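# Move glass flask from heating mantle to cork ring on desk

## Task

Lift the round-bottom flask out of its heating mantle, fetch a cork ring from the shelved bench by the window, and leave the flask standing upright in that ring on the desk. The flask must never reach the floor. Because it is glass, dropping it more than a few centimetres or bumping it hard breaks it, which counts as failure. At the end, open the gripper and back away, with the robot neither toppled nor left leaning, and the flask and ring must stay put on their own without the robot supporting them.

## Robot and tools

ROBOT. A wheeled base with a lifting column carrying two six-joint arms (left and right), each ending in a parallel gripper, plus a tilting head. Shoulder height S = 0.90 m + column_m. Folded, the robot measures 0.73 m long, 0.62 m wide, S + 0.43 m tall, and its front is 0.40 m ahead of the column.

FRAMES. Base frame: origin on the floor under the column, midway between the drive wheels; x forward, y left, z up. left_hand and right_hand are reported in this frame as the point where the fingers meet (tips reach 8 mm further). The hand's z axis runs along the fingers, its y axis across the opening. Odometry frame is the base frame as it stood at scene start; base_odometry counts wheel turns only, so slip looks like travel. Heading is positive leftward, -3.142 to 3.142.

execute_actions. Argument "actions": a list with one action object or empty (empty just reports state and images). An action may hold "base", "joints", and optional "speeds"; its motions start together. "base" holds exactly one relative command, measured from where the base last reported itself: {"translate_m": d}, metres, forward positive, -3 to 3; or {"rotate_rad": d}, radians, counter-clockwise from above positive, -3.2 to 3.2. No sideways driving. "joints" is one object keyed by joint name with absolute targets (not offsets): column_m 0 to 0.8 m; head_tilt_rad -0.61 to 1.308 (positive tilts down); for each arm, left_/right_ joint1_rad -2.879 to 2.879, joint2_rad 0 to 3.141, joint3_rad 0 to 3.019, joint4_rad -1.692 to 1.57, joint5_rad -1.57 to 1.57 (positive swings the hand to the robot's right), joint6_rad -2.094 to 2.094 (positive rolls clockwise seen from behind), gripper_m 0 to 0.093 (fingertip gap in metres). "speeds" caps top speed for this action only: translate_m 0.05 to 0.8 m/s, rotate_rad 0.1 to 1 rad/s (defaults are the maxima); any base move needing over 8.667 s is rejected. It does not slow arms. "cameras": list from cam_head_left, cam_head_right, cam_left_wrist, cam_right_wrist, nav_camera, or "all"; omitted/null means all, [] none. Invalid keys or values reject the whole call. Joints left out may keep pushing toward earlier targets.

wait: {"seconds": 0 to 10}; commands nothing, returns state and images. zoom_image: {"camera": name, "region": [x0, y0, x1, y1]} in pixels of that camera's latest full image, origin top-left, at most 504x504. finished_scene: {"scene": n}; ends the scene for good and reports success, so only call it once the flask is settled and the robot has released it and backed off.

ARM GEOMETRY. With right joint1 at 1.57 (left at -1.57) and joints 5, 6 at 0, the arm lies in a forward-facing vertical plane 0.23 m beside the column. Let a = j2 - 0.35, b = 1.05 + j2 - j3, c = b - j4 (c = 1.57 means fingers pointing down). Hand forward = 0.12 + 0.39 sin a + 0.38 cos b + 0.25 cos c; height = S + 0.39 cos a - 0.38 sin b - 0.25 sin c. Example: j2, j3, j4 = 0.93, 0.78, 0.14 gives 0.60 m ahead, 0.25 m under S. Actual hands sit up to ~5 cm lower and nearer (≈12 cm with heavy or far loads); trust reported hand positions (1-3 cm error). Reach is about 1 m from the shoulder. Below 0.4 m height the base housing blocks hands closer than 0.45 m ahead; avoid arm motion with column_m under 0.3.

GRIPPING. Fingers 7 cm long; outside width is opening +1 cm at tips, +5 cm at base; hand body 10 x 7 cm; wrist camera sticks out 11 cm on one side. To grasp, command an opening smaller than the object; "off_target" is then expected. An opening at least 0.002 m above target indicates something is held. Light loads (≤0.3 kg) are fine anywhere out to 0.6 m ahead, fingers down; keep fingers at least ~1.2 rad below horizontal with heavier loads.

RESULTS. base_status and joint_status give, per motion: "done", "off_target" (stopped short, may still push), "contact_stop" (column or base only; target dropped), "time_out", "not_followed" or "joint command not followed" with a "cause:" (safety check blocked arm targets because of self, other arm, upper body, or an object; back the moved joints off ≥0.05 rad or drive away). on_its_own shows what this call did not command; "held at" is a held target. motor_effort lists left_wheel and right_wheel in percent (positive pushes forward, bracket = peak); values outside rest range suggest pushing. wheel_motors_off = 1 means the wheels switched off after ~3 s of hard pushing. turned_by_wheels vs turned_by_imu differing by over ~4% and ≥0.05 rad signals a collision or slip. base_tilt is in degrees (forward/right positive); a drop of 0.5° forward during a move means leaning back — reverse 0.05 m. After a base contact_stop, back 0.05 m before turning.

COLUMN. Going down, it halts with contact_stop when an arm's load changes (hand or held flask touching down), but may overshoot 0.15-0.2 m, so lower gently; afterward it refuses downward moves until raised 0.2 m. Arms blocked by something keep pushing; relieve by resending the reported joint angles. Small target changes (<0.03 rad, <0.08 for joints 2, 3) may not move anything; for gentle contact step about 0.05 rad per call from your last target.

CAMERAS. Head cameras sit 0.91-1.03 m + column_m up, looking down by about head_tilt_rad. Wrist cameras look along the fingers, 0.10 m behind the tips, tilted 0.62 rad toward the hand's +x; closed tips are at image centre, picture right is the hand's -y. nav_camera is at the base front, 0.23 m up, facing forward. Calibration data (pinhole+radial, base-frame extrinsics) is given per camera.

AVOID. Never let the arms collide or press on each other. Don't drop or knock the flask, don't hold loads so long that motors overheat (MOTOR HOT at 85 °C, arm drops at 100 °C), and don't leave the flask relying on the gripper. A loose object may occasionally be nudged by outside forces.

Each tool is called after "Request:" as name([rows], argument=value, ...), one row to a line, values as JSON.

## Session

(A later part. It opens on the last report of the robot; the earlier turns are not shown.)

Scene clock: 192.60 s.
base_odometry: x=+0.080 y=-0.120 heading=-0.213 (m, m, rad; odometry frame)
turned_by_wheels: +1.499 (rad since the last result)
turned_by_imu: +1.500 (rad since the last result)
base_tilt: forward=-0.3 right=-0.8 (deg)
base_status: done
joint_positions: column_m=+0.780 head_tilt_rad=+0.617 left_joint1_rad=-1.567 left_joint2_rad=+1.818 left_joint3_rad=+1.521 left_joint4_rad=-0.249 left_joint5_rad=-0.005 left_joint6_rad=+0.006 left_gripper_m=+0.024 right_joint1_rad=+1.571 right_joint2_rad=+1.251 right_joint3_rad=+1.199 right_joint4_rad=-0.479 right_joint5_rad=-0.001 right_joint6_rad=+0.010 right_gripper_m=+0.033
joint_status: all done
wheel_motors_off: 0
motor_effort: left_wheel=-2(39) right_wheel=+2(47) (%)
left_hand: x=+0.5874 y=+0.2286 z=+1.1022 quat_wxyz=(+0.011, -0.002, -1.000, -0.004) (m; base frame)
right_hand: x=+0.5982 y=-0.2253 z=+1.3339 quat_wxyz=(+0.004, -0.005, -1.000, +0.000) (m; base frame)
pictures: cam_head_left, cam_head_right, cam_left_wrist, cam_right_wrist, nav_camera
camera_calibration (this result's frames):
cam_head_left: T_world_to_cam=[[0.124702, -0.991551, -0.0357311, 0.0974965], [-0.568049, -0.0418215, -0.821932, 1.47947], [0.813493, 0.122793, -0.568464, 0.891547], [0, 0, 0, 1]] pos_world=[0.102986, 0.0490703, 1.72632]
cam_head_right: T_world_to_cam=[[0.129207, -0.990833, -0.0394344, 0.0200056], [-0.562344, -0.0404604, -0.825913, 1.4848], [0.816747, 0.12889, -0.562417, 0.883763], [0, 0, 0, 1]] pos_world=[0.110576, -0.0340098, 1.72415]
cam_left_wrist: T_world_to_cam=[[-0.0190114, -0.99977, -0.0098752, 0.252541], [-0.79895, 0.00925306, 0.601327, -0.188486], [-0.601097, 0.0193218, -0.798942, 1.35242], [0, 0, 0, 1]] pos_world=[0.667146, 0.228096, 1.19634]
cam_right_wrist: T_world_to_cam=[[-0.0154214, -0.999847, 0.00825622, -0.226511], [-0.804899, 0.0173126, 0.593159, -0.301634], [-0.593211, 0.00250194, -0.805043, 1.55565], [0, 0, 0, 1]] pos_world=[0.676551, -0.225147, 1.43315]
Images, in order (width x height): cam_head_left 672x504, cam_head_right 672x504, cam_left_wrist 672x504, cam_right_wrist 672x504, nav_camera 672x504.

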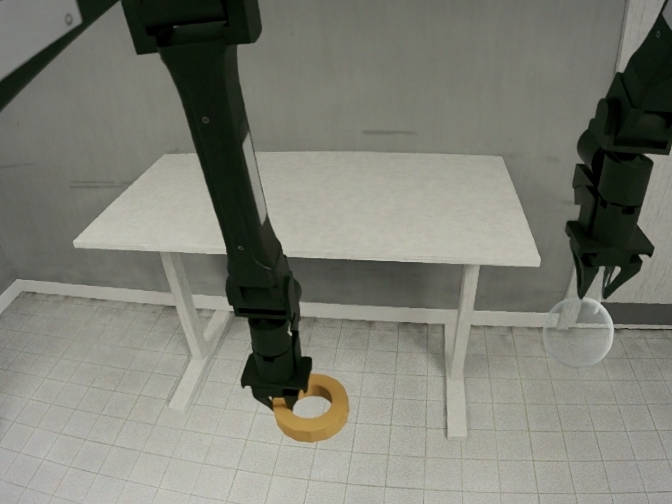

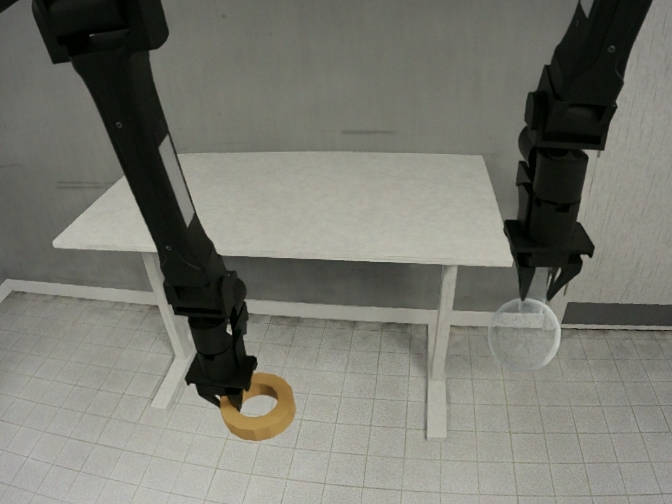

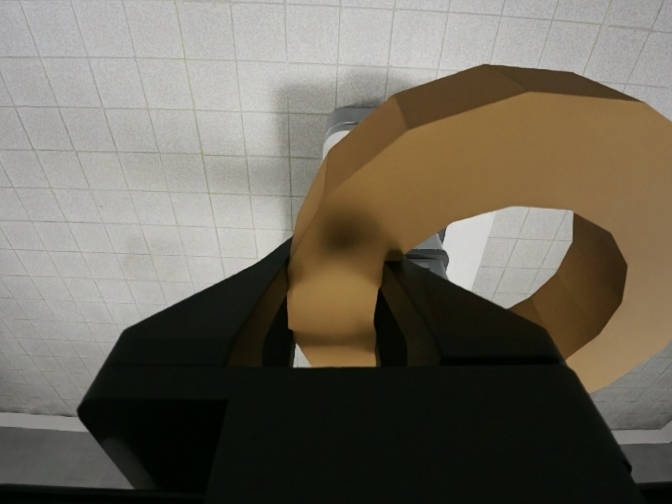

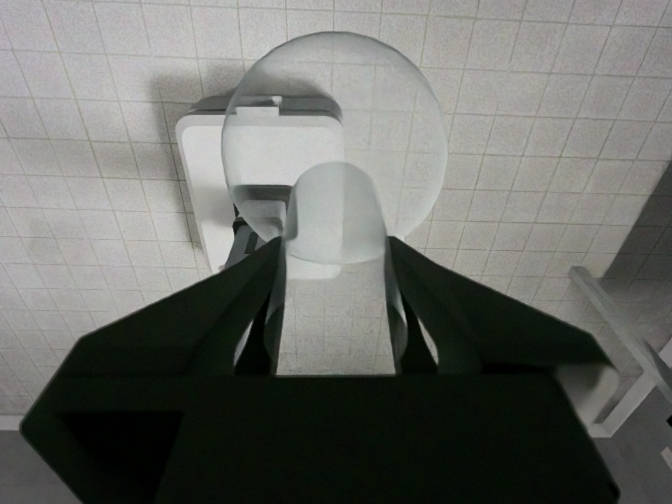

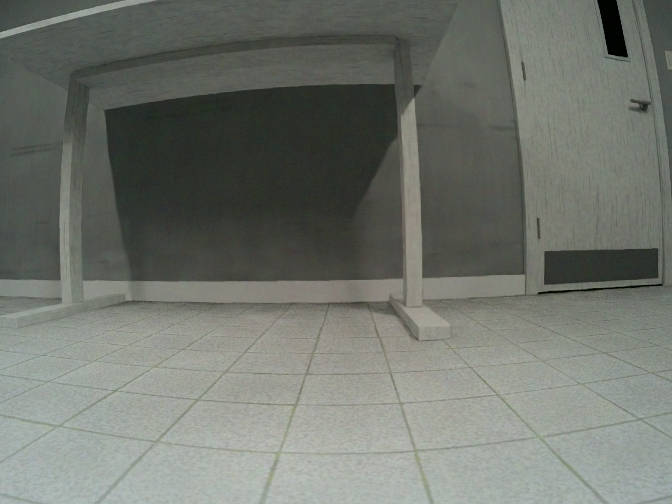

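Request:
execute_actions([
  {"base":{"rotate_rad":0.25},"joints":{"column_m":0.72,"head_tilt_rad":0.95}},
], cameras=[])

Request:
execute_actions([
  {"base":{"translate_m":0.95},"speeds":{"translate_m":0.5}},
])

Scene clock: 204.53 s.
base_odometry: x=+0.080 y=-0.120 heading=+0.037 (m, m, rad; odometry frame)
turned_by_wheels: +0.249 (rad since the last result)
turned_by_imu: +0.250 (rad since the last result)
base_tilt: forward=+0.0 right=-0.7 (deg)
base_status: done
joint_positions: column_m=+0.720 head_tilt_rad=+0.951 left_joint1_rad=-1.565 left_joint2_rad=+1.817 left_joint3_rad=+1.521 left_joint4_rad=-0.249 left_joint5_rad=-0.005 left_joint6_rad=+0.006 left_gripper_m=+0.024 right_joint1_rad=+1.571 right_joint2_rad=+1.251 right_joint3_rad=+1.199 right_joint4_rad=-0.479 right_joint5_rad=-0.001 right_joint6_rad=+0.010 right_gripper_m=+0.033
joint_status: all done
wheel_motors_off: 0
motor_effort: left_wheel=-2(34) right_wheel=+2(28) (%)
left_hand: x=+0.5880 y=+0.2295 z=+1.0429 quat_wxyz=(+0.010, -0.002, -1.000, -0.005) (m; base frame)
right_hand: x=+0.5981 y=-0.2253 z=+1.2738 quat_wxyz=(+0.004, -0.005, -1.000, +0.000) (m; base frame)
pictures: none
No camera images: the call's "cameras" was empty. Leave "cameras" out to get every camera's image.

Scene clock: 208.37 s.
base_odometry: x=+1.029 y=-0.084 heading=+0.037 (m, m, rad; odometry frame)
turned_by_wheels: +0.000 (rad since the last result)
turned_by_imu: +0.001 (rad since the last result)
base_tilt: forward=-0.1 right=-0.8 (deg)
base_status: done
joint_positions: column_m=+0.720 head_tilt_rad=+0.951 left_joint1_rad=-1.565 left_joint2_rad=+1.816 left_joint3_rad=+1.525 left_joint4_rad=-0.249 left_joint5_rad=-0.005 left_joint6_rad=+0.006 left_gripper_m=+0.024 right_joint1_rad=+1.571 right_joint2_rad=+1.251 right_joint3_rad=+1.198 right_joint4_rad=-0.479 right_joint5_rad=-0.001 right_joint6_rad=+0.010 right_gripper_m=+0.033
joint_status: not commanded
wheel_motors_off: 0
motor_effort: left_wheel=+1(47) right_wheel=-1(49) (%)
left_hand: x=+0.5906 y=+0.2295 z=+1.0436 quat_wxyz=(+0.008, -0.002, -1.000, -0.005) (m; base frame)
right_hand: x=+0.5973 y=-0.2253 z=+1.2735 quat_wxyz=(+0.005, -0.005, -1.000, +0.000) (m; base frame)
pictures: cam_head_left, cam_head_right, cam_left_wrist, cam_right_wrist, nav_camera
camera_calibration (this result's frames):
cam_head_left: T_world_to_cam=[[0.106096, -0.991551, -0.0746389, 0.162667], [-0.806118, -0.0418215, -0.590275, 1.04696], [0.582166, 0.122793, -0.803744, 1.27049], [0, 0, 0, 1]] pos_world=[0.0870803, 0.0490703, 1.65128]
cam_head_right: T_world_to_cam=[[0.109138, -0.990833, -0.0796146, 0.0871983], [-0.802034, -0.0404604, -0.595906, 1.05495], [0.587223, 0.12889, -0.799098, 1.26537], [0, 0, 0, 1]] pos_world=[0.0935401, -0.0340098, 1.64675]
cam_left_wrist: T_world_to_cam=[[-0.0184059, -0.99977, -0.0109789, 0.253685], [-0.802155, 0.00821124, 0.59706, -0.144049], [-0.596833, 0.0197962, -0.802121, 1.30815], [0, 0, 0, 1]] pos_world=[0.669867, 0.228913, 1.13809]
cam_right_wrist: T_world_to_cam=[[-0.0154054, -0.999847, 0.00828574, -0.226074], [-0.803766, 0.0173125, 0.594693, -0.269186], [-0.594746, 0.00250171, -0.80391, 1.50594], [0, 0, 0, 1]] pos_world=[0.675803, -0.225147, 1.37259]
Images, in order (width x height): cam_head_left 672x504, cam_head_right 672x504, cam_left_wrist 672x504, cam_right_wrist 672x504, nav_camera 672x504.

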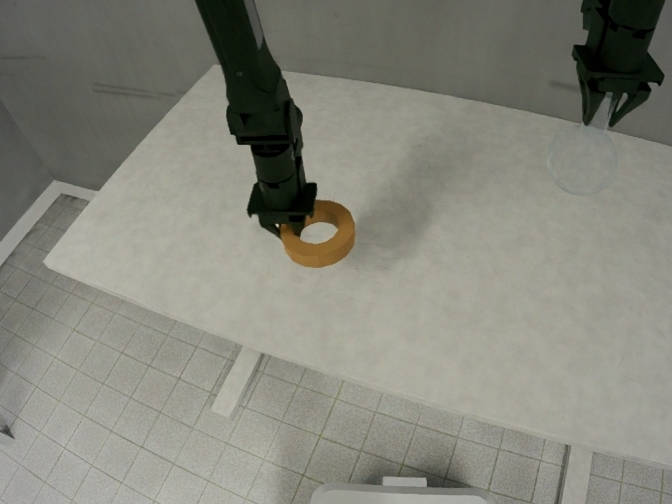

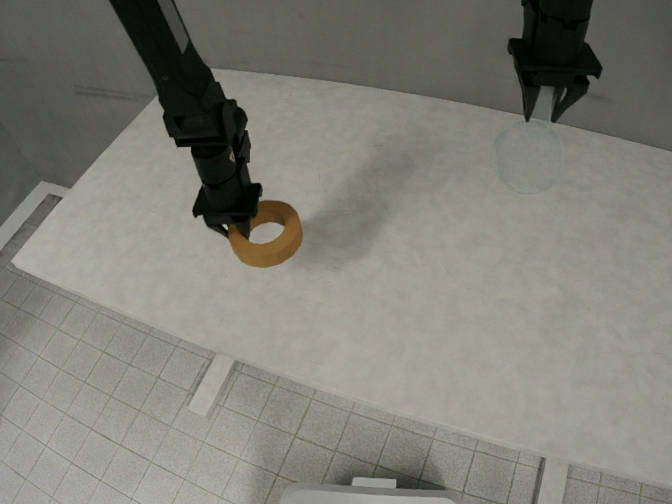

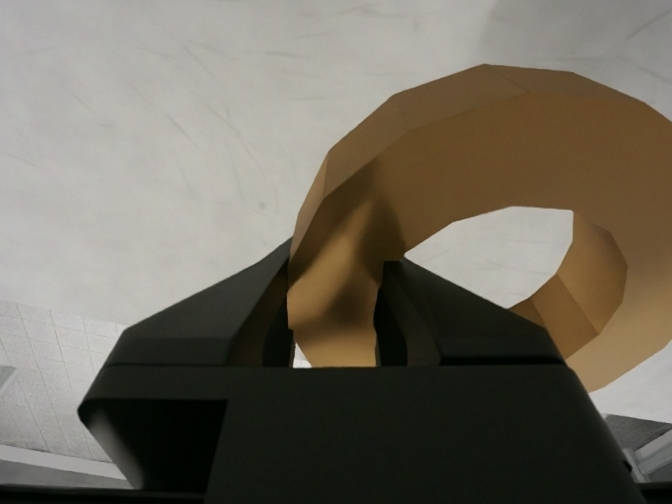

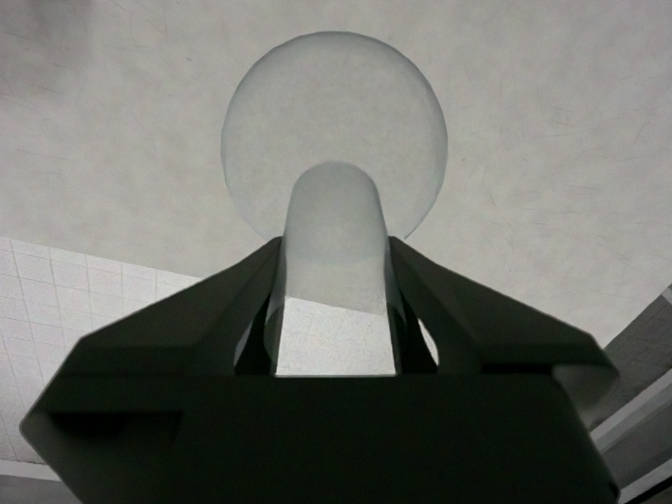

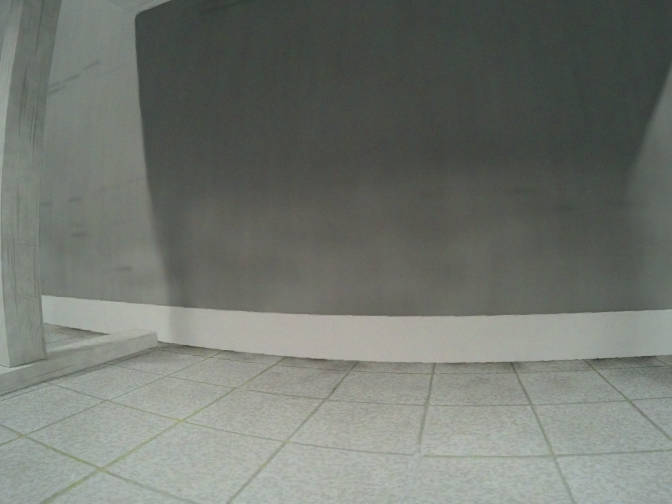

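Request:
execute_actions([
  {"joints":{"column_m":0.655}},
], cameras=["cam_head_left","cam_left_wrist"])

Scene clock: 220.83 s.
base_odometry: x=+1.029 y=-0.084 heading=+0.037 (m, m, rad; odometry frame)
turned_by_wheels: +0.000 (rad since the last result)
turned_by_imu: +0.000 (rad since the last result)
base_tilt: forward=-0.2 right=-0.8 (deg)
base_status: not commanded
joint_positions: column_m=+0.655 head_tilt_rad=+0.951 left_joint1_rad=-1.565 left_joint2_rad=+1.816 left_joint3_rad=+1.525 left_joint4_rad=-0.249 left_joint5_rad=-0.005 left_joint6_rad=+0.006 left_gripper_m=+0.024 right_joint1_rad=+1.571 right_joint2_rad=+1.251 right_joint3_rad=+1.198 right_joint4_rad=-0.479 right_joint5_rad=-0.001 right_joint6_rad=+0.010 right_gripper_m=+0.033
joint_status: all done
wheel_motors_off: 0
motor_effort: left_wheel=+1(2) right_wheel=-1(2) (%)
left_hand: x=+0.5906 y=+0.2295 z=+0.9786 quat_wxyz=(+0.008, -0.002, -1.000, -0.005) (m; base frame)
right_hand: x=+0.5973 y=-0.2253 z=+1.2085 quat_wxyz=(+0.005, -0.005, -1.000, +0.000) (m; base frame)
pictures: cam_head_left, cam_left_wrist
camera_calibration (this result's frames):
cam_head_left: T_world_to_cam=[[0.106096, -0.991551, -0.0746389, 0.157815], [-0.806118, -0.0418215, -0.590275, 1.00859], [0.582166, 0.122793, -0.803744, 1.21825], [0, 0, 0, 1]] pos_world=[0.0870803, 0.0490703, 1.58628]
cam_left_wrist: T_world_to_cam=[[-0.0184059, -0.99977, -0.0109789, 0.252971], [-0.802155, 0.00821124, 0.59706, -0.105241], [-0.596833, 0.0197962, -0.802121, 1.25601], [0, 0, 0, 1]] pos_world=[0.669867, 0.228913, 1.07309]
Images, in order (width x height): cam_head_left 672x504, cam_left_wrist 672x504.

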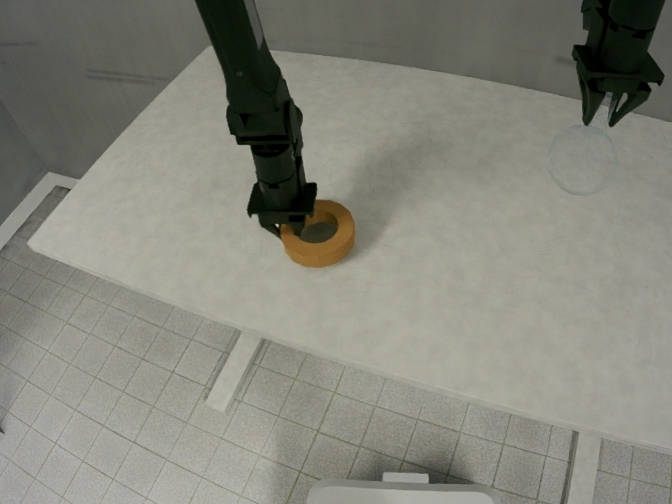

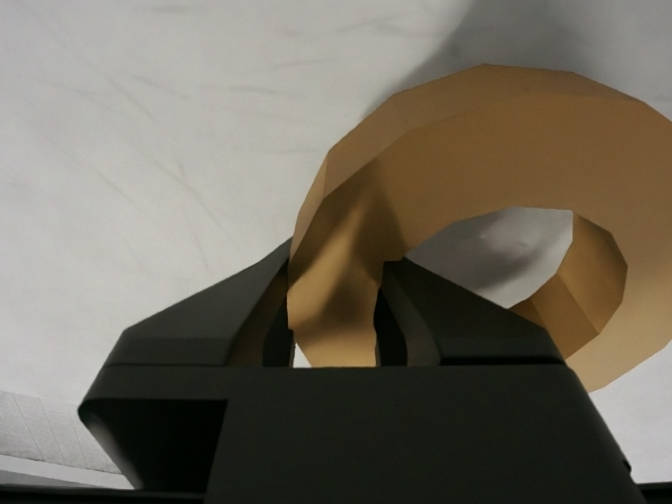

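Request:
execute_actions([
  {"joints":{"column_m":0.64}},
], cameras=["cam_head_left","cam_left_wrist"])

Scene clock: 224.77 s.
base_odometry: x=+1.029 y=-0.084 heading=+0.037 (m, m, rad; odometry frame)
turned_by_wheels: +0.000 (rad since the last result)
turned_by_imu: +0.000 (rad since the last result)
base_tilt: forward=-0.3 right=-0.8 (deg)
base_status: not commanded
joint_positions: column_m=+0.640 head_tilt_rad=+0.951 left_joint1_rad=-1.565 left_joint2_rad=+1.810 left_joint3_rad=+1.524 left_joint4_rad=-0.249 left_joint5_rad=-0.005 left_joint6_rad=+0.006 left_gripper_m=+0.024 right_joint1_rad=+1.571 right_joint2_rad=+1.252 right_joint3_rad=+1.198 right_joint4_rad=-0.479 right_joint5_rad=-0.001 right_joint6_rad=+0.010 right_gripper_m=+0.033
joint_status: all done
wheel_motors_off: 0
motor_effort: left_wheel=+2(4) right_wheel=-1(2) (%)
left_hand: x=+0.5935 y=+0.2295 z=+0.9664 quat_wxyz=(+0.006, -0.002, -1.000, -0.005) (m; base frame)
right_hand: x=+0.5970 y=-0.2253 z=+1.1931 quat_wxyz=(+0.005, -0.005, -1.000, +0.000) (m; base frame)
pictures: cam_head_left, cam_left_wrist
camera_calibration (this result's frames):
cam_head_left: T_world_to_cam=[[0.106096, -0.991551, -0.074639, 0.156695], [-0.806118, -0.0418215, -0.590275, 0.999732], [0.582166, 0.122793, -0.803744, 1.20618], [0, 0, 0, 1]] pos_world=[0.0870802, 0.0490703, 1.57127]
cam_left_wrist: T_world_to_cam=[[-0.0183744, -0.99977, -0.0110834, 0.252969], [-0.805105, 0.0082219, 0.593075, -0.0899713], [-0.592847, 0.0198207, -0.805071, 1.24846], [0, 0, 0, 1]] pos_world=[0.672356, 0.228905, 1.06126]
Images, in order (width x height): cam_head_left 672x504, cam_left_wrist 672x504.

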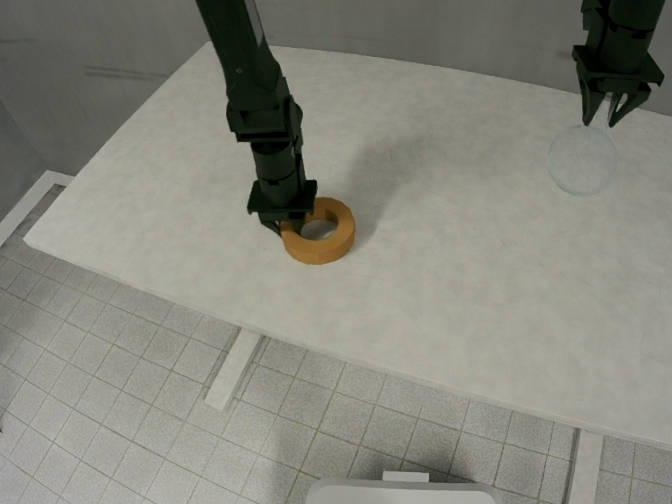

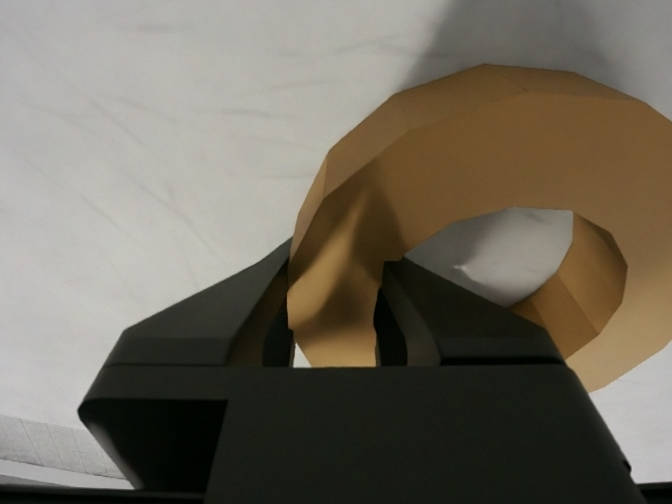

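Request:
execute_actions([
  {"joints":{"left_gripper_m":0.055}},
], cameras=[])

Request:
execute_actions([
  {"joints":{"column_m":0.69}},
], cameras=[])

Request:
execute_actions([
  {"base":{"rotate_rad":0.671},"joints":{"left_joint2_rad":0.9,"left_joint3_rad":0.7,"left_joint4_rad":-0.6},"speeds":{"rotate_rad":0.7}},
], cameras=[])

Request:
execute_actions([
  {"base":{"translate_m":-0.016},"joints":{"column_m":0.6}},
], cameras=["cam_head_left","cam_head_right","cam_right_wrist"])

Scene clock: 234.60 s.
base_odometry: x=+1.029 y=-0.084 heading=+0.037 (m, m, rad; odometry frame)
turned_by_wheels: +0.000 (rad since the last result)
turned_by_imu: +0.000 (rad since the last result)
base_tilt: forward=-0.2 right=-0.7 (deg)
base_status: not commanded
joint_positions: column_m=+0.640 head_tilt_rad=+0.951 left_joint1_rad=-1.565 left_joint2_rad=+1.809 left_joint3_rad=+1.524 left_joint4_rad=-0.249 left_joint5_rad=-0.005 left_joint6_rad=+0.006 left_gripper_m=+0.055 right_joint1_rad=+1.571 right_joint2_rad=+1.252 right_joint3_rad=+1.198 right_joint4_rad=-0.479 right_joint5_rad=-0.001 right_joint6_rad=+0.010 right_gripper_m=+0.033
joint_status: all done
wheel_motors_off: 0
motor_effort: left_wheel=+2(2) right_wheel=-1(1) (%)
left_hand: x=+0.5938 y=+0.2295 z=+0.9665 quat_wxyz=(+0.006, -0.002, -1.000, -0.005) (m; base frame)
right_hand: x=+0.5970 y=-0.2253 z=+1.1931 quat_wxyz=(+0.005, -0.005, -1.000, +0.000) (m; base frame)
pictures: none
No camera images: the call's "cameras" was empty. Leave "cameras" out to get every camera's image.

Scene clock: 235.83 s.
base_odometry: x=+1.029 y=-0.084 heading=+0.037 (m, m, rad; odometry frame)
turned_by_wheels: +0.000 (rad since the last result)
turned_by_imu: +0.000 (rad since the last result)
base_tilt: forward=-0.1 right=-0.8 (deg)
base_status: not commanded
joint_positions: column_m=+0.690 head_tilt_rad=+0.951 left_joint1_rad=-1.565 left_joint2_rad=+1.809 left_joint3_rad=+1.524 left_joint4_rad=-0.249 left_joint5_rad=-0.005 left_joint6_rad=+0.006 left_gripper_m=+0.055 right_joint1_rad=+1.571 right_joint2_rad=+1.252 right_joint3_rad=+1.198 right_joint4_rad=-0.479 right_joint5_rad=-0.001 right_joint6_rad=+0.010 right_gripper_m=+0.033
joint_status: all done
wheel_motors_off: 0
motor_effort: left_wheel=+2(3) right_wheel=-1(2) (%)
left_hand: x=+0.5938 y=+0.2295 z=+1.0164 quat_wxyz=(+0.006, -0.002, -1.000, -0.005) (m; base frame)
right_hand: x=+0.5970 y=-0.2253 z=+1.2430 quat_wxyz=(+0.005, -0.005, -1.000, +0.000) (m; base frame)
pictures: none
No camera images: the call's "cameras" was empty. Leave "cameras" out to get every camera's image.

Scene clock: 237.80 s.
base_odometry: x=+1.029 y=-0.084 heading=+0.708 (m, m, rad; odometry frame)
turned_by_wheels: +0.670 (rad since the last result)
turned_by_imu: +0.668 (rad since the last result)
base_tilt: forward=-0.2 right=-0.8 (deg)
base_status: done
joint_positions: column_m=+0.690 head_tilt_rad=+0.951 left_joint1_rad=-1.575 left_joint2_rad=+0.911 left_joint3_rad=+0.695 left_joint4_rad=-0.593 left_joint5_rad=-0.005 left_joint6_rad=+0.006 left_gripper_m=+0.055 right_joint1_rad=+1.571 right_joint2_rad=+1.252 right_joint3_rad=+1.198 right_joint4_rad=-0.479 right_joint5_rad=+0.000 right_joint6_rad=+0.010 right_gripper_m=+0.033
joint_status: all done
wheel_motors_off: 0
motor_effort: left_wheel=-1(51) right_wheel=+2(44) (%)
left_hand: x=+0.3762 y=+0.2237 z=+1.3173 quat_wxyz=(+0.142, -0.005, -0.990, +0.000) (m; base frame)
right_hand: x=+0.5970 y=-0.2254 z=+1.2430 quat_wxyz=(+0.005, -0.005, -1.000, +0.000) (m; base frame)
pictures: none
No camera images: the call's "cameras" was empty. Leave "cameras" out to get every camera's image.

Scene clock: 239.57 s.
base_odometry: x=+1.017 y=-0.095 heading=+0.708 (m, m, rad; odometry frame)
turned_by_wheels: +0.000 (rad since the last result)
turned_by_imu: +0.000 (rad since the last result)
base_tilt: forward=-0.3 right=-0.7 (deg)
base_status: done
joint_positions: column_m=+0.600 head_tilt_rad=+0.951 left_joint1_rad=-1.575 left_joint2_rad=+0.910 left_joint3_rad=+0.696 left_joint4_rad=-0.593 left_joint5_rad=-0.005 left_joint6_rad=+0.006 left_gripper_m=+0.055 right_joint1_rad=+1.571 right_joint2_rad=+1.252 right_joint3_rad=+1.198 right_joint4_rad=-0.479 right_joint5_rad=+0.000 right_joint6_rad=+0.010 right_gripper_m=+0.033
joint_status: all done
wheel_motors_off: 0
motor_effort: left_wheel=-5(54) right_wheel=-2(36) (%)
left_hand: x=+0.3772 y=+0.2237 z=+1.2276 quat_wxyz=(+0.141, -0.005, -0.990, +0.000) (m; base frame)
right_hand: x=+0.5970 y=-0.2254 z=+1.1531 quat_wxyz=(+0.005, -0.005, -1.000, +0.000) (m; base frame)
pictures: cam_head_left, cam_head_right, cam_right_wrist
camera_calibration (this result's frames):
cam_head_left: T_world_to_cam=[[0.106088, -0.991551, -0.0746503, 0.153727], [-0.806182, -0.0418215, -0.590188, 0.975977], [0.58208, 0.122793, -0.803807, 1.17412], [0, 0, 0, 1]] pos_world=[0.0870744, 0.0490703, 1.53125]
cam_head_right: T_world_to_cam=[[0.109129, -0.990833, -0.0796263, 0.0776614], [-0.802098, -0.0404604, -0.59582, 0.983295], [0.587137, 0.12889, -0.799161, 1.16956], [0, 0, 0, 1]] pos_world=[0.0935338, -0.0340098, 1.52672]
cam_right_wrist: T_world_to_cam=[[-0.0153952, -0.999844, 0.00867893, -0.225605], [-0.803312, 0.0175365, 0.5953, -0.198725], [-0.595359, 0.00219287, -0.803457, 1.40877], [0, 0, 0, 1]] pos_world=[0.675612, -0.225174, 1.25214]
Images, in order (width x height): cam_head_left 672x504, cam_head_right 672x504, cam_right_wrist 672x504.

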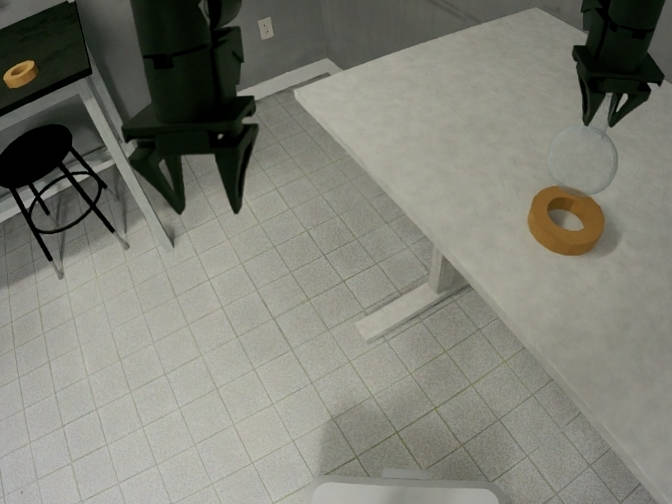

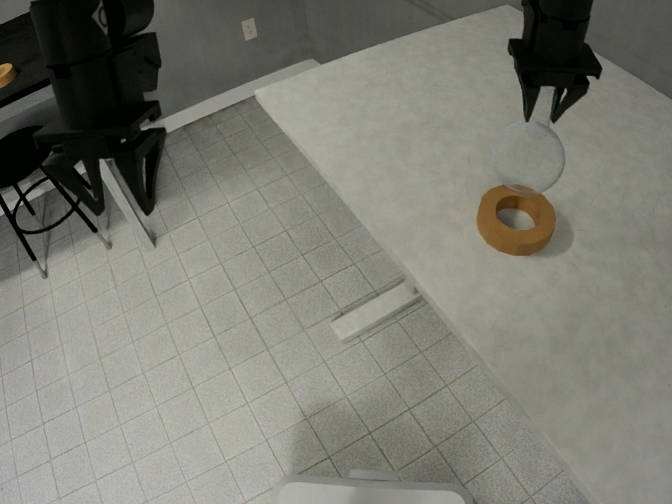

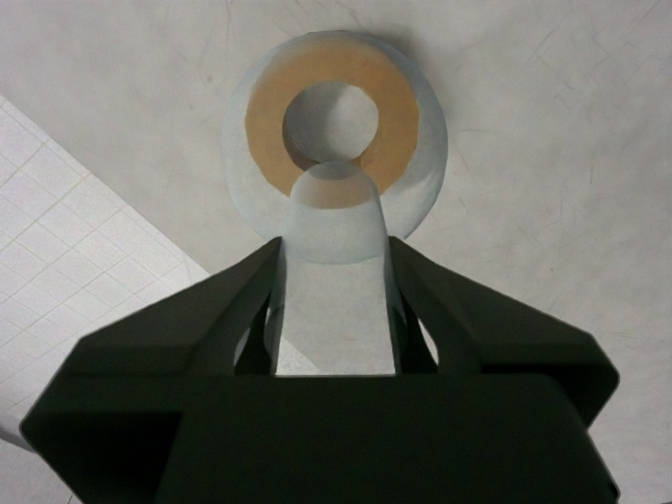

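Request:
execute_actions([
  {"base":{"translate_m":-0.01}},
], cameras=[])

Request:
execute_actions([
  {"joints":{"column_m":0.582}},
], cameras=["cam_head_right","cam_right_wrist"])

Request:
zoom_image(camera="cam_head_right", region=[430,60,630,260])

Scene clock: 260.30 s.
base_odometry: x=+1.010 y=-0.101 heading=+0.708 (m, m, rad; odometry frame)
turned_by_wheels: +0.000 (rad since the last result)
turned_by_imu: +0.000 (rad since the last result)
base_tilt: forward=-0.2 right=-0.6 (deg)
base_status: done
joint_positions: column_m=+0.600 head_tilt_rad=+0.952 left_joint1_rad=-1.575 left_joint2_rad=+0.910 left_joint3_rad=+0.695 left_joint4_rad=-0.593 left_joint5_rad=-0.005 left_joint6_rad=+0.006 left_gripper_m=+0.055 right_joint1_rad=+1.571 right_joint2_rad=+1.253 right_joint3_rad=+1.196 right_joint4_rad=-0.479 right_joint5_rad=+0.000 right_joint6_rad=+0.010 right_gripper_m=+0.033
joint_status: not commanded
wheel_motors_off: 0
motor_effort: left_wheel=-1(44) right_wheel=-1(44) (%)
left_hand: x=+0.3766 y=+0.2237 z=+1.2276 quat_wxyz=(+0.142, -0.005, -0.990, +0.000) (m; base frame)
right_hand: x=+0.5956 y=-0.2254 z=+1.1524 quat_wxyz=(+0.006, -0.005, -1.000, +0.000) (m; base frame)
pictures: none
No camera images: the call's "cameras" was empty. Leave "cameras" out to get every camera's image.

Scene clock: 261.13 s.
base_odometry: x=+1.010 y=-0.101 heading=+0.708 (m, m, rad; odometry frame)
turned_by_wheels: +0.000 (rad since the last result)
turned_by_imu: +0.000 (rad since the last result)
base_tilt: forward=-0.2 right=-0.8 (deg)
base_status: not commanded
joint_positions: column_m=+0.582 head_tilt_rad=+0.952 left_joint1_rad=-1.575 left_joint2_rad=+0.910 left_joint3_rad=+0.695 left_joint4_rad=-0.593 left_joint5_rad=-0.005 left_joint6_rad=+0.006 left_gripper_m=+0.055 right_joint1_rad=+1.571 right_joint2_rad=+1.254 right_joint3_rad=+1.196 right_joint4_rad=-0.479 right_joint5_rad=+0.000 right_joint6_rad=+0.010 right_gripper_m=+0.033
joint_status: all done
wheel_motors_off: 0
motor_effort: left_wheel=-4(4) right_wheel=-3(3) (%)
left_hand: x=+0.3766 y=+0.2237 z=+1.2096 quat_wxyz=(+0.142, -0.005, -0.990, +0.000) (m; base frame)
right_hand: x=+0.5954 y=-0.2254 z=+1.1341 quat_wxyz=(+0.007, -0.005, -1.000, +0.000) (m; base frame)
pictures: cam_head_right, cam_right_wrist
camera_calibration (this result's frames):
cam_head_right: T_world_to_cam=[[0.109118, -0.990833, -0.0796417, 0.0762538], [-0.802182, -0.0404604, -0.595707, 0.972404], [0.587024, 0.12889, -0.799244, 1.15532], [0, 0, 0, 1]] pos_world=[0.0935254, -0.0340098, 1.50872]
cam_right_wrist: T_world_to_cam=[[-0.0153649, -0.999844, 0.00873196, -0.225544], [-0.801264, 0.0175363, 0.598054, -0.193067], [-0.598114, 0.00219246, -0.801408, 1.39181], [0, 0, 0, 1]] pos_world=[0.674299, -0.225174, 1.23284]
Images, in order (width x height): cam_head_right 672x504, cam_right_wrist 672x504.

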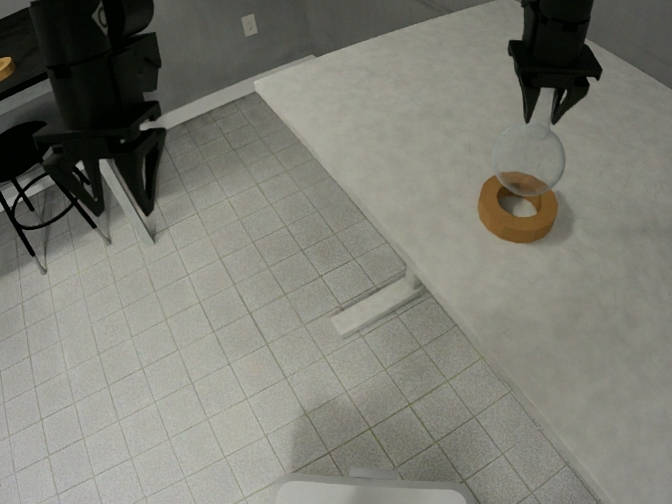

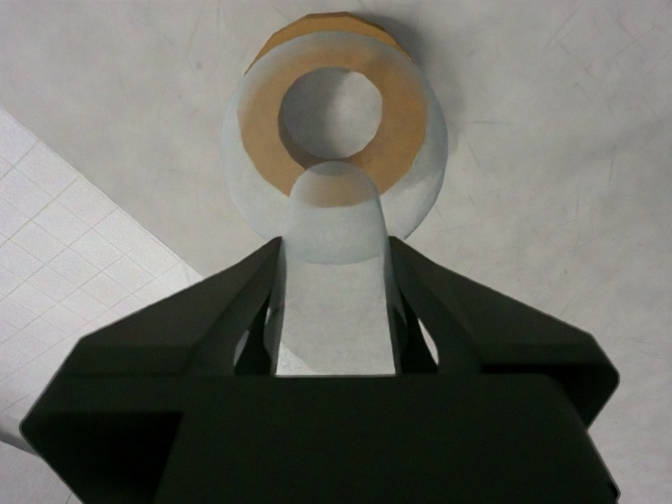

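Region (430, 60, 630, 260) of cam_head_right's 672x504 image, scaled by 2.520, with more detail than that image has.

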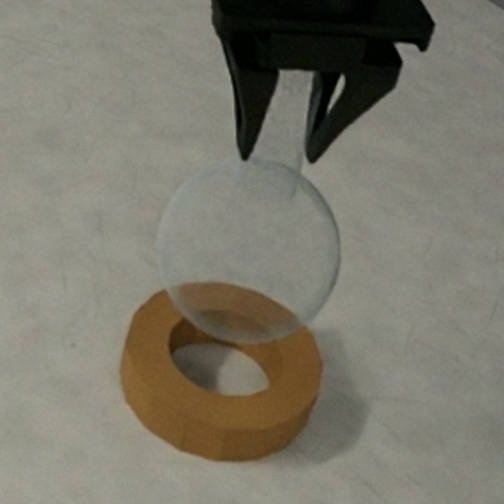

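Request:
execute_actions([
  {"base":{"translate_m":-0.006},"joints":{"column_m":0.564}},
], cameras=["cam_head_right","cam_right_wrist"])

Request:
zoom_image(camera="cam_head_right", region=[430,60,630,260])

Scene clock: 271.47 s.
base_odometry: x=+1.005 y=-0.105 heading=+0.708 (m, m, rad; odometry frame)
turned_by_wheels: +0.000 (rad since the last result)
turned_by_imu: +0.000 (rad since the last result)
base_tilt: forward=-0.2 right=-0.8 (deg)
base_status: done
joint_positions: column_m=+0.564 head_tilt_rad=+0.952 left_joint1_rad=-1.575 left_joint2_rad=+0.909 left_joint3_rad=+0.694 left_joint4_rad=-0.594 left_joint5_rad=-0.005 left_joint6_rad=+0.006 left_gripper_m=+0.055 right_joint1_rad=+1.571 right_joint2_rad=+1.255 right_joint3_rad=+1.196 right_joint4_rad=-0.479 right_joint5_rad=+0.000 right_joint6_rad=+0.010 right_gripper_m=+0.033
joint_status: all done
wheel_motors_off: 0
motor_effort: left_wheel=-2(40) right_wheel=-2(46) (%)
left_hand: x=+0.3758 y=+0.2237 z=+1.1918 quat_wxyz=(+0.143, -0.005, -0.990, +0.000) (m; base frame)
right_hand: x=+0.5946 y=-0.2254 z=+1.1153 quat_wxyz=(+0.008, -0.005, -1.000, +0.000) (m; base frame)
pictures: cam_head_right, cam_right_wrist
camera_calibration (this result's frames):
cam_head_right: T_world_to_cam=[[0.109103, -0.990833, -0.079662, 0.0748523], [-0.802293, -0.0404604, -0.595558, 0.961455], [0.586876, 0.12889, -0.799353, 1.14111], [0, 0, 0, 1]] pos_world=[0.0935144, -0.0340098, 1.49071]
cam_right_wrist: T_world_to_cam=[[-0.015348, -0.999844, 0.00876137, -0.225434], [-0.800122, 0.0175362, 0.599581, -0.184824], [-0.599641, 0.00219224, -0.800266, 1.37594], [0, 0, 0, 1]] pos_world=[0.673728, -0.225174, 1.21391]
Images, in order (width x height): cam_head_right 672x504, cam_right_wrist 672x504.

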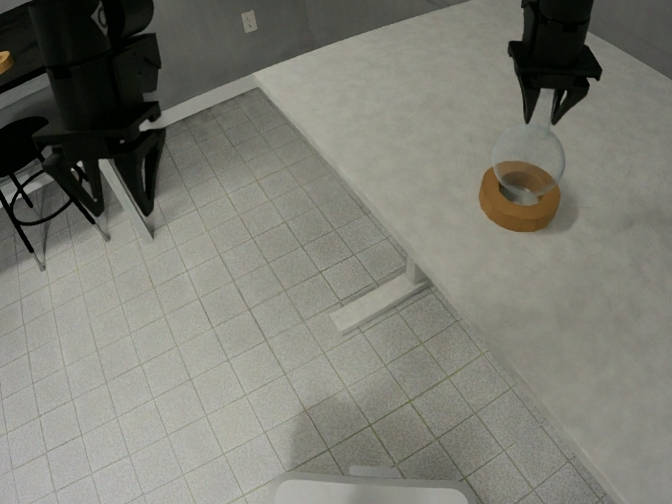

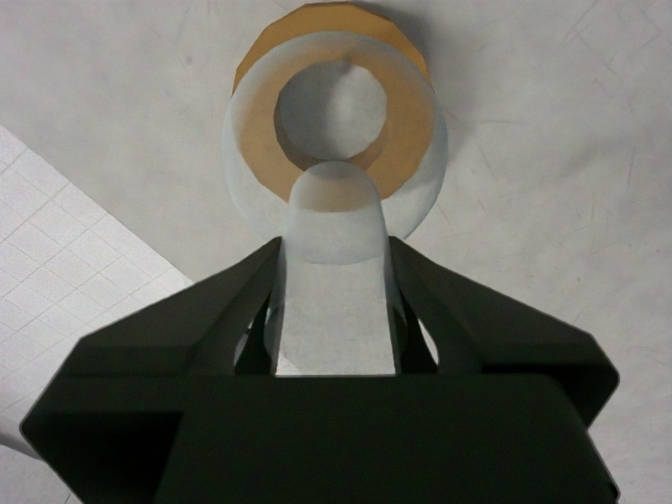

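Region (430, 60, 630, 260) of cam_head_right's 672x504 image, scaled by 2.520, with more detail than that image has.

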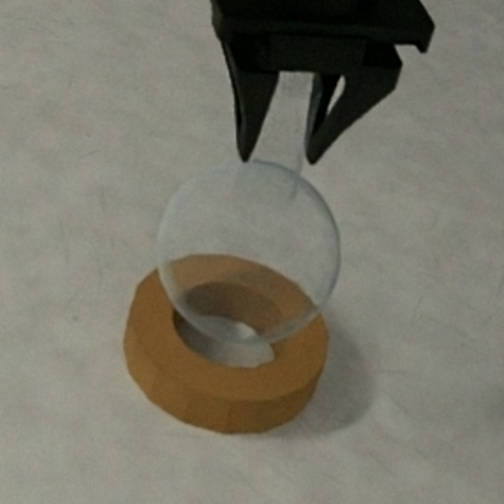

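Request:
execute_actions([
  {"joints":{"column_m":0.552}},
], cameras=["cam_head_right","cam_right_wrist"])

Request:
zoom_image(camera="cam_head_right", region=[430,60,630,260])

Scene clock: 275.80 s.
base_odometry: x=+1.005 y=-0.105 heading=+0.708 (m, m, rad; odometry frame)
turned_by_wheels: +0.000 (rad since the last result)
turned_by_imu: +0.000 (rad since the last result)
base_tilt: forward=-0.2 right=-0.6 (deg)
base_status: not commanded
joint_positions: column_m=+0.552 head_tilt_rad=+0.952 left_joint1_rad=-1.575 left_joint2_rad=+0.909 left_joint3_rad=+0.694 left_joint4_rad=-0.594 left_joint5_rad=-0.005 left_joint6_rad=+0.006 left_gripper_m=+0.055 right_joint1_rad=+1.571 right_joint2_rad=+1.255 right_joint3_rad=+1.196 right_joint4_rad=-0.479 right_joint5_rad=+0.000 right_joint6_rad=+0.010 right_gripper_m=+0.033
joint_status: all done
wheel_motors_off: 0
motor_effort: left_wheel=-2(3) right_wheel=-2(2) (%)
left_hand: x=+0.3758 y=+0.2237 z=+1.1798 quat_wxyz=(+0.143, -0.005, -0.990, +0.000) (m; base frame)
right_hand: x=+0.5946 y=-0.2254 z=+1.1033 quat_wxyz=(+0.008, -0.005, -1.000, +0.000) (m; base frame)
pictures: cam_head_right, cam_right_wrist
camera_calibration (this result's frames):
cam_head_right: T_world_to_cam=[[0.109103, -0.990833, -0.079662, 0.0738971], [-0.802293, -0.0404604, -0.595558, 0.954314], [0.586876, 0.12889, -0.799353, 1.13152], [0, 0, 0, 1]] pos_world=[0.0935144, -0.0340098, 1.47872]
cam_right_wrist: T_world_to_cam=[[-0.015348, -0.999844, 0.00876137, -0.225329], [-0.800122, 0.0175362, 0.599581, -0.177635], [-0.599641, 0.00219224, -0.800266, 1.36634], [0, 0, 0, 1]] pos_world=[0.673728, -0.225174, 1.20192]
Images, in order (width x height): cam_head_right 672x504, cam_right_wrist 672x504.

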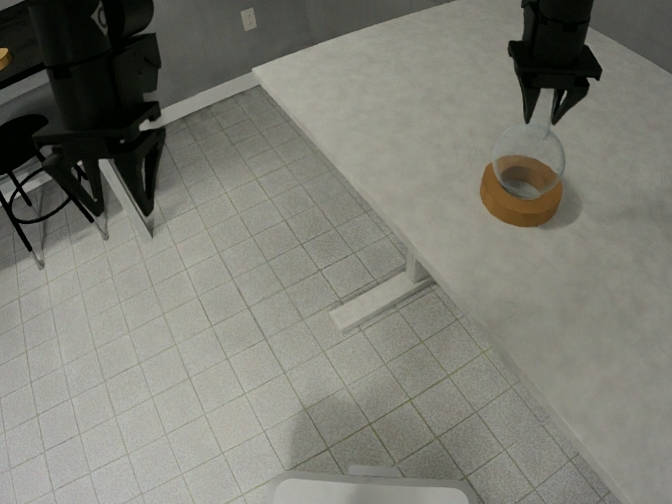

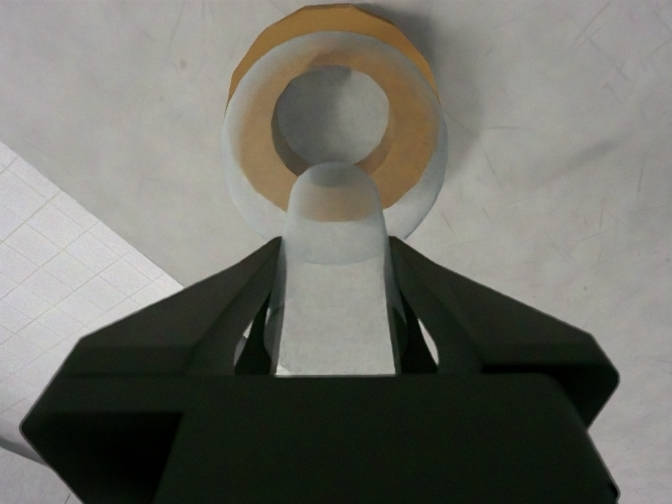

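Region (430, 60, 630, 260) of cam_head_right's 672x504 image, scaled by 2.520, with more detail than that image has.

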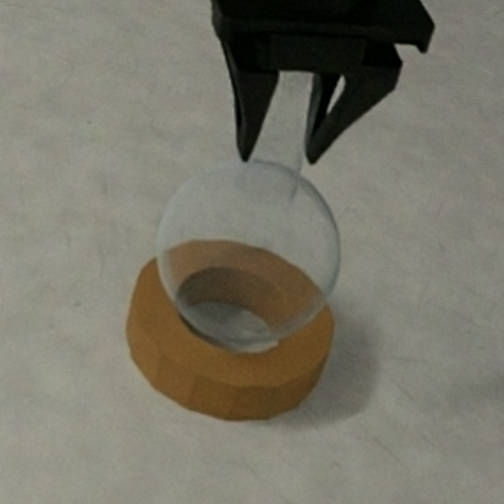

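Request:
execute_actions([
  {"base":{"translate_m":-0.004},"joints":{"column_m":0.545}},
], cameras=["cam_head_right","cam_right_wrist"])

Request:
zoom_image(camera="cam_head_right", region=[430,60,630,260])

Scene clock: 283.97 s.
base_odometry: x=+1.002 y=-0.107 heading=+0.709 (m, m, rad; odometry frame)
turned_by_wheels: +0.000 (rad since the last result)
turned_by_imu: +0.000 (rad since the last result)
base_tilt: forward=-0.2 right=-0.7 (deg)
base_status: done
joint_positions: column_m=+0.545 head_tilt_rad=+0.952 left_joint1_rad=-1.575 left_joint2_rad=+0.908 left_joint3_rad=+0.694 left_joint4_rad=-0.594 left_joint5_rad=-0.005 left_joint6_rad=+0.006 left_gripper_m=+0.055 right_joint1_rad=+1.571 right_joint2_rad=+1.251 right_joint3_rad=+1.198 right_joint4_rad=-0.479 right_joint5_rad=-0.001 right_joint6_rad=+0.010 right_gripper_m=+0.033
joint_status: all done
wheel_motors_off: 0
motor_effort: left_wheel=+0(39) right_wheel=+0(45) (%)
left_hand: x=+0.3763 y=+0.2237 z=+1.1732 quat_wxyz=(+0.142, -0.005, -0.990, +0.000) (m; base frame)
right_hand: x=+0.5974 y=-0.2253 z=+1.0986 quat_wxyz=(+0.004, -0.005, -1.000, +0.000) (m; base frame)
pictures: cam_head_right, cam_right_wrist
camera_calibration (this result's frames):
cam_head_right: T_world_to_cam=[[0.10909, -0.990833, -0.0796806, 0.0733676], [-0.802394, -0.0404604, -0.595421, 0.949934], [0.586739, 0.12889, -0.799452, 1.12608], [0, 0, 0, 1]] pos_world=[0.0935043, -0.0340098, 1.4717]
cam_right_wrist: T_world_to_cam=[[-0.0154086, -0.999847, 0.00827984, -0.224615], [-0.803993, 0.0173125, 0.594387, -0.164631], [-0.594439, 0.00250176, -0.804137, 1.36553], [0, 0, 0, 1]] pos_world=[0.675898, -0.225147, 1.19778]
Images, in order (width x height): cam_head_right 672x504, cam_right_wrist 672x504.

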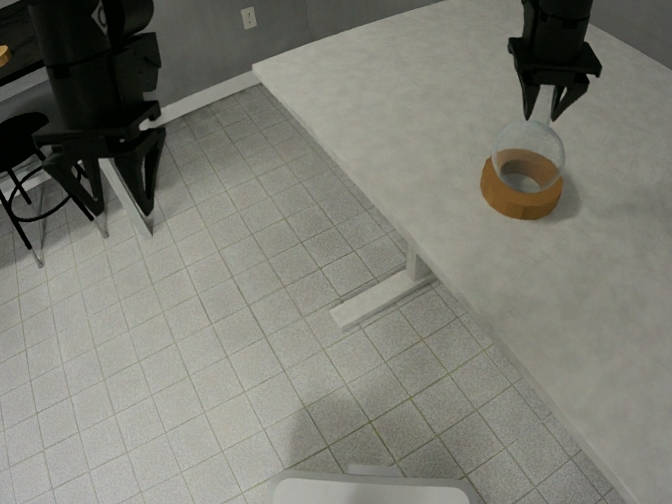

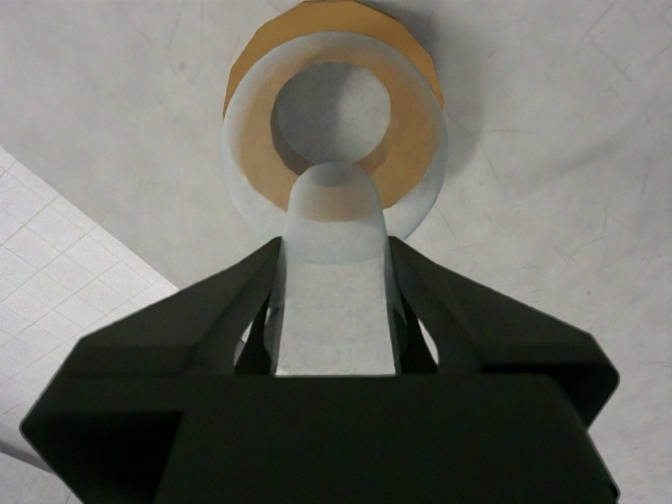

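Region (430, 60, 630, 260) of cam_head_right's 672x504 image, scaled by 2.520, with more detail than that image has.

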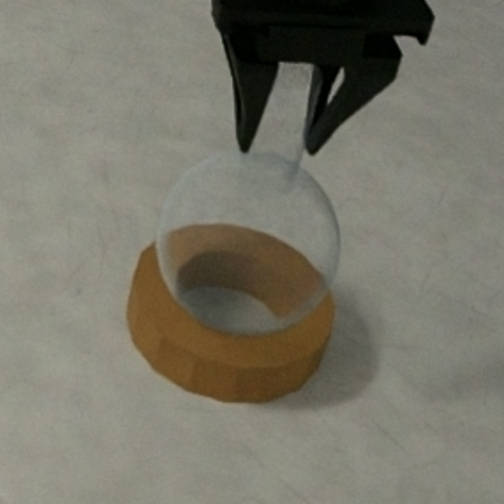

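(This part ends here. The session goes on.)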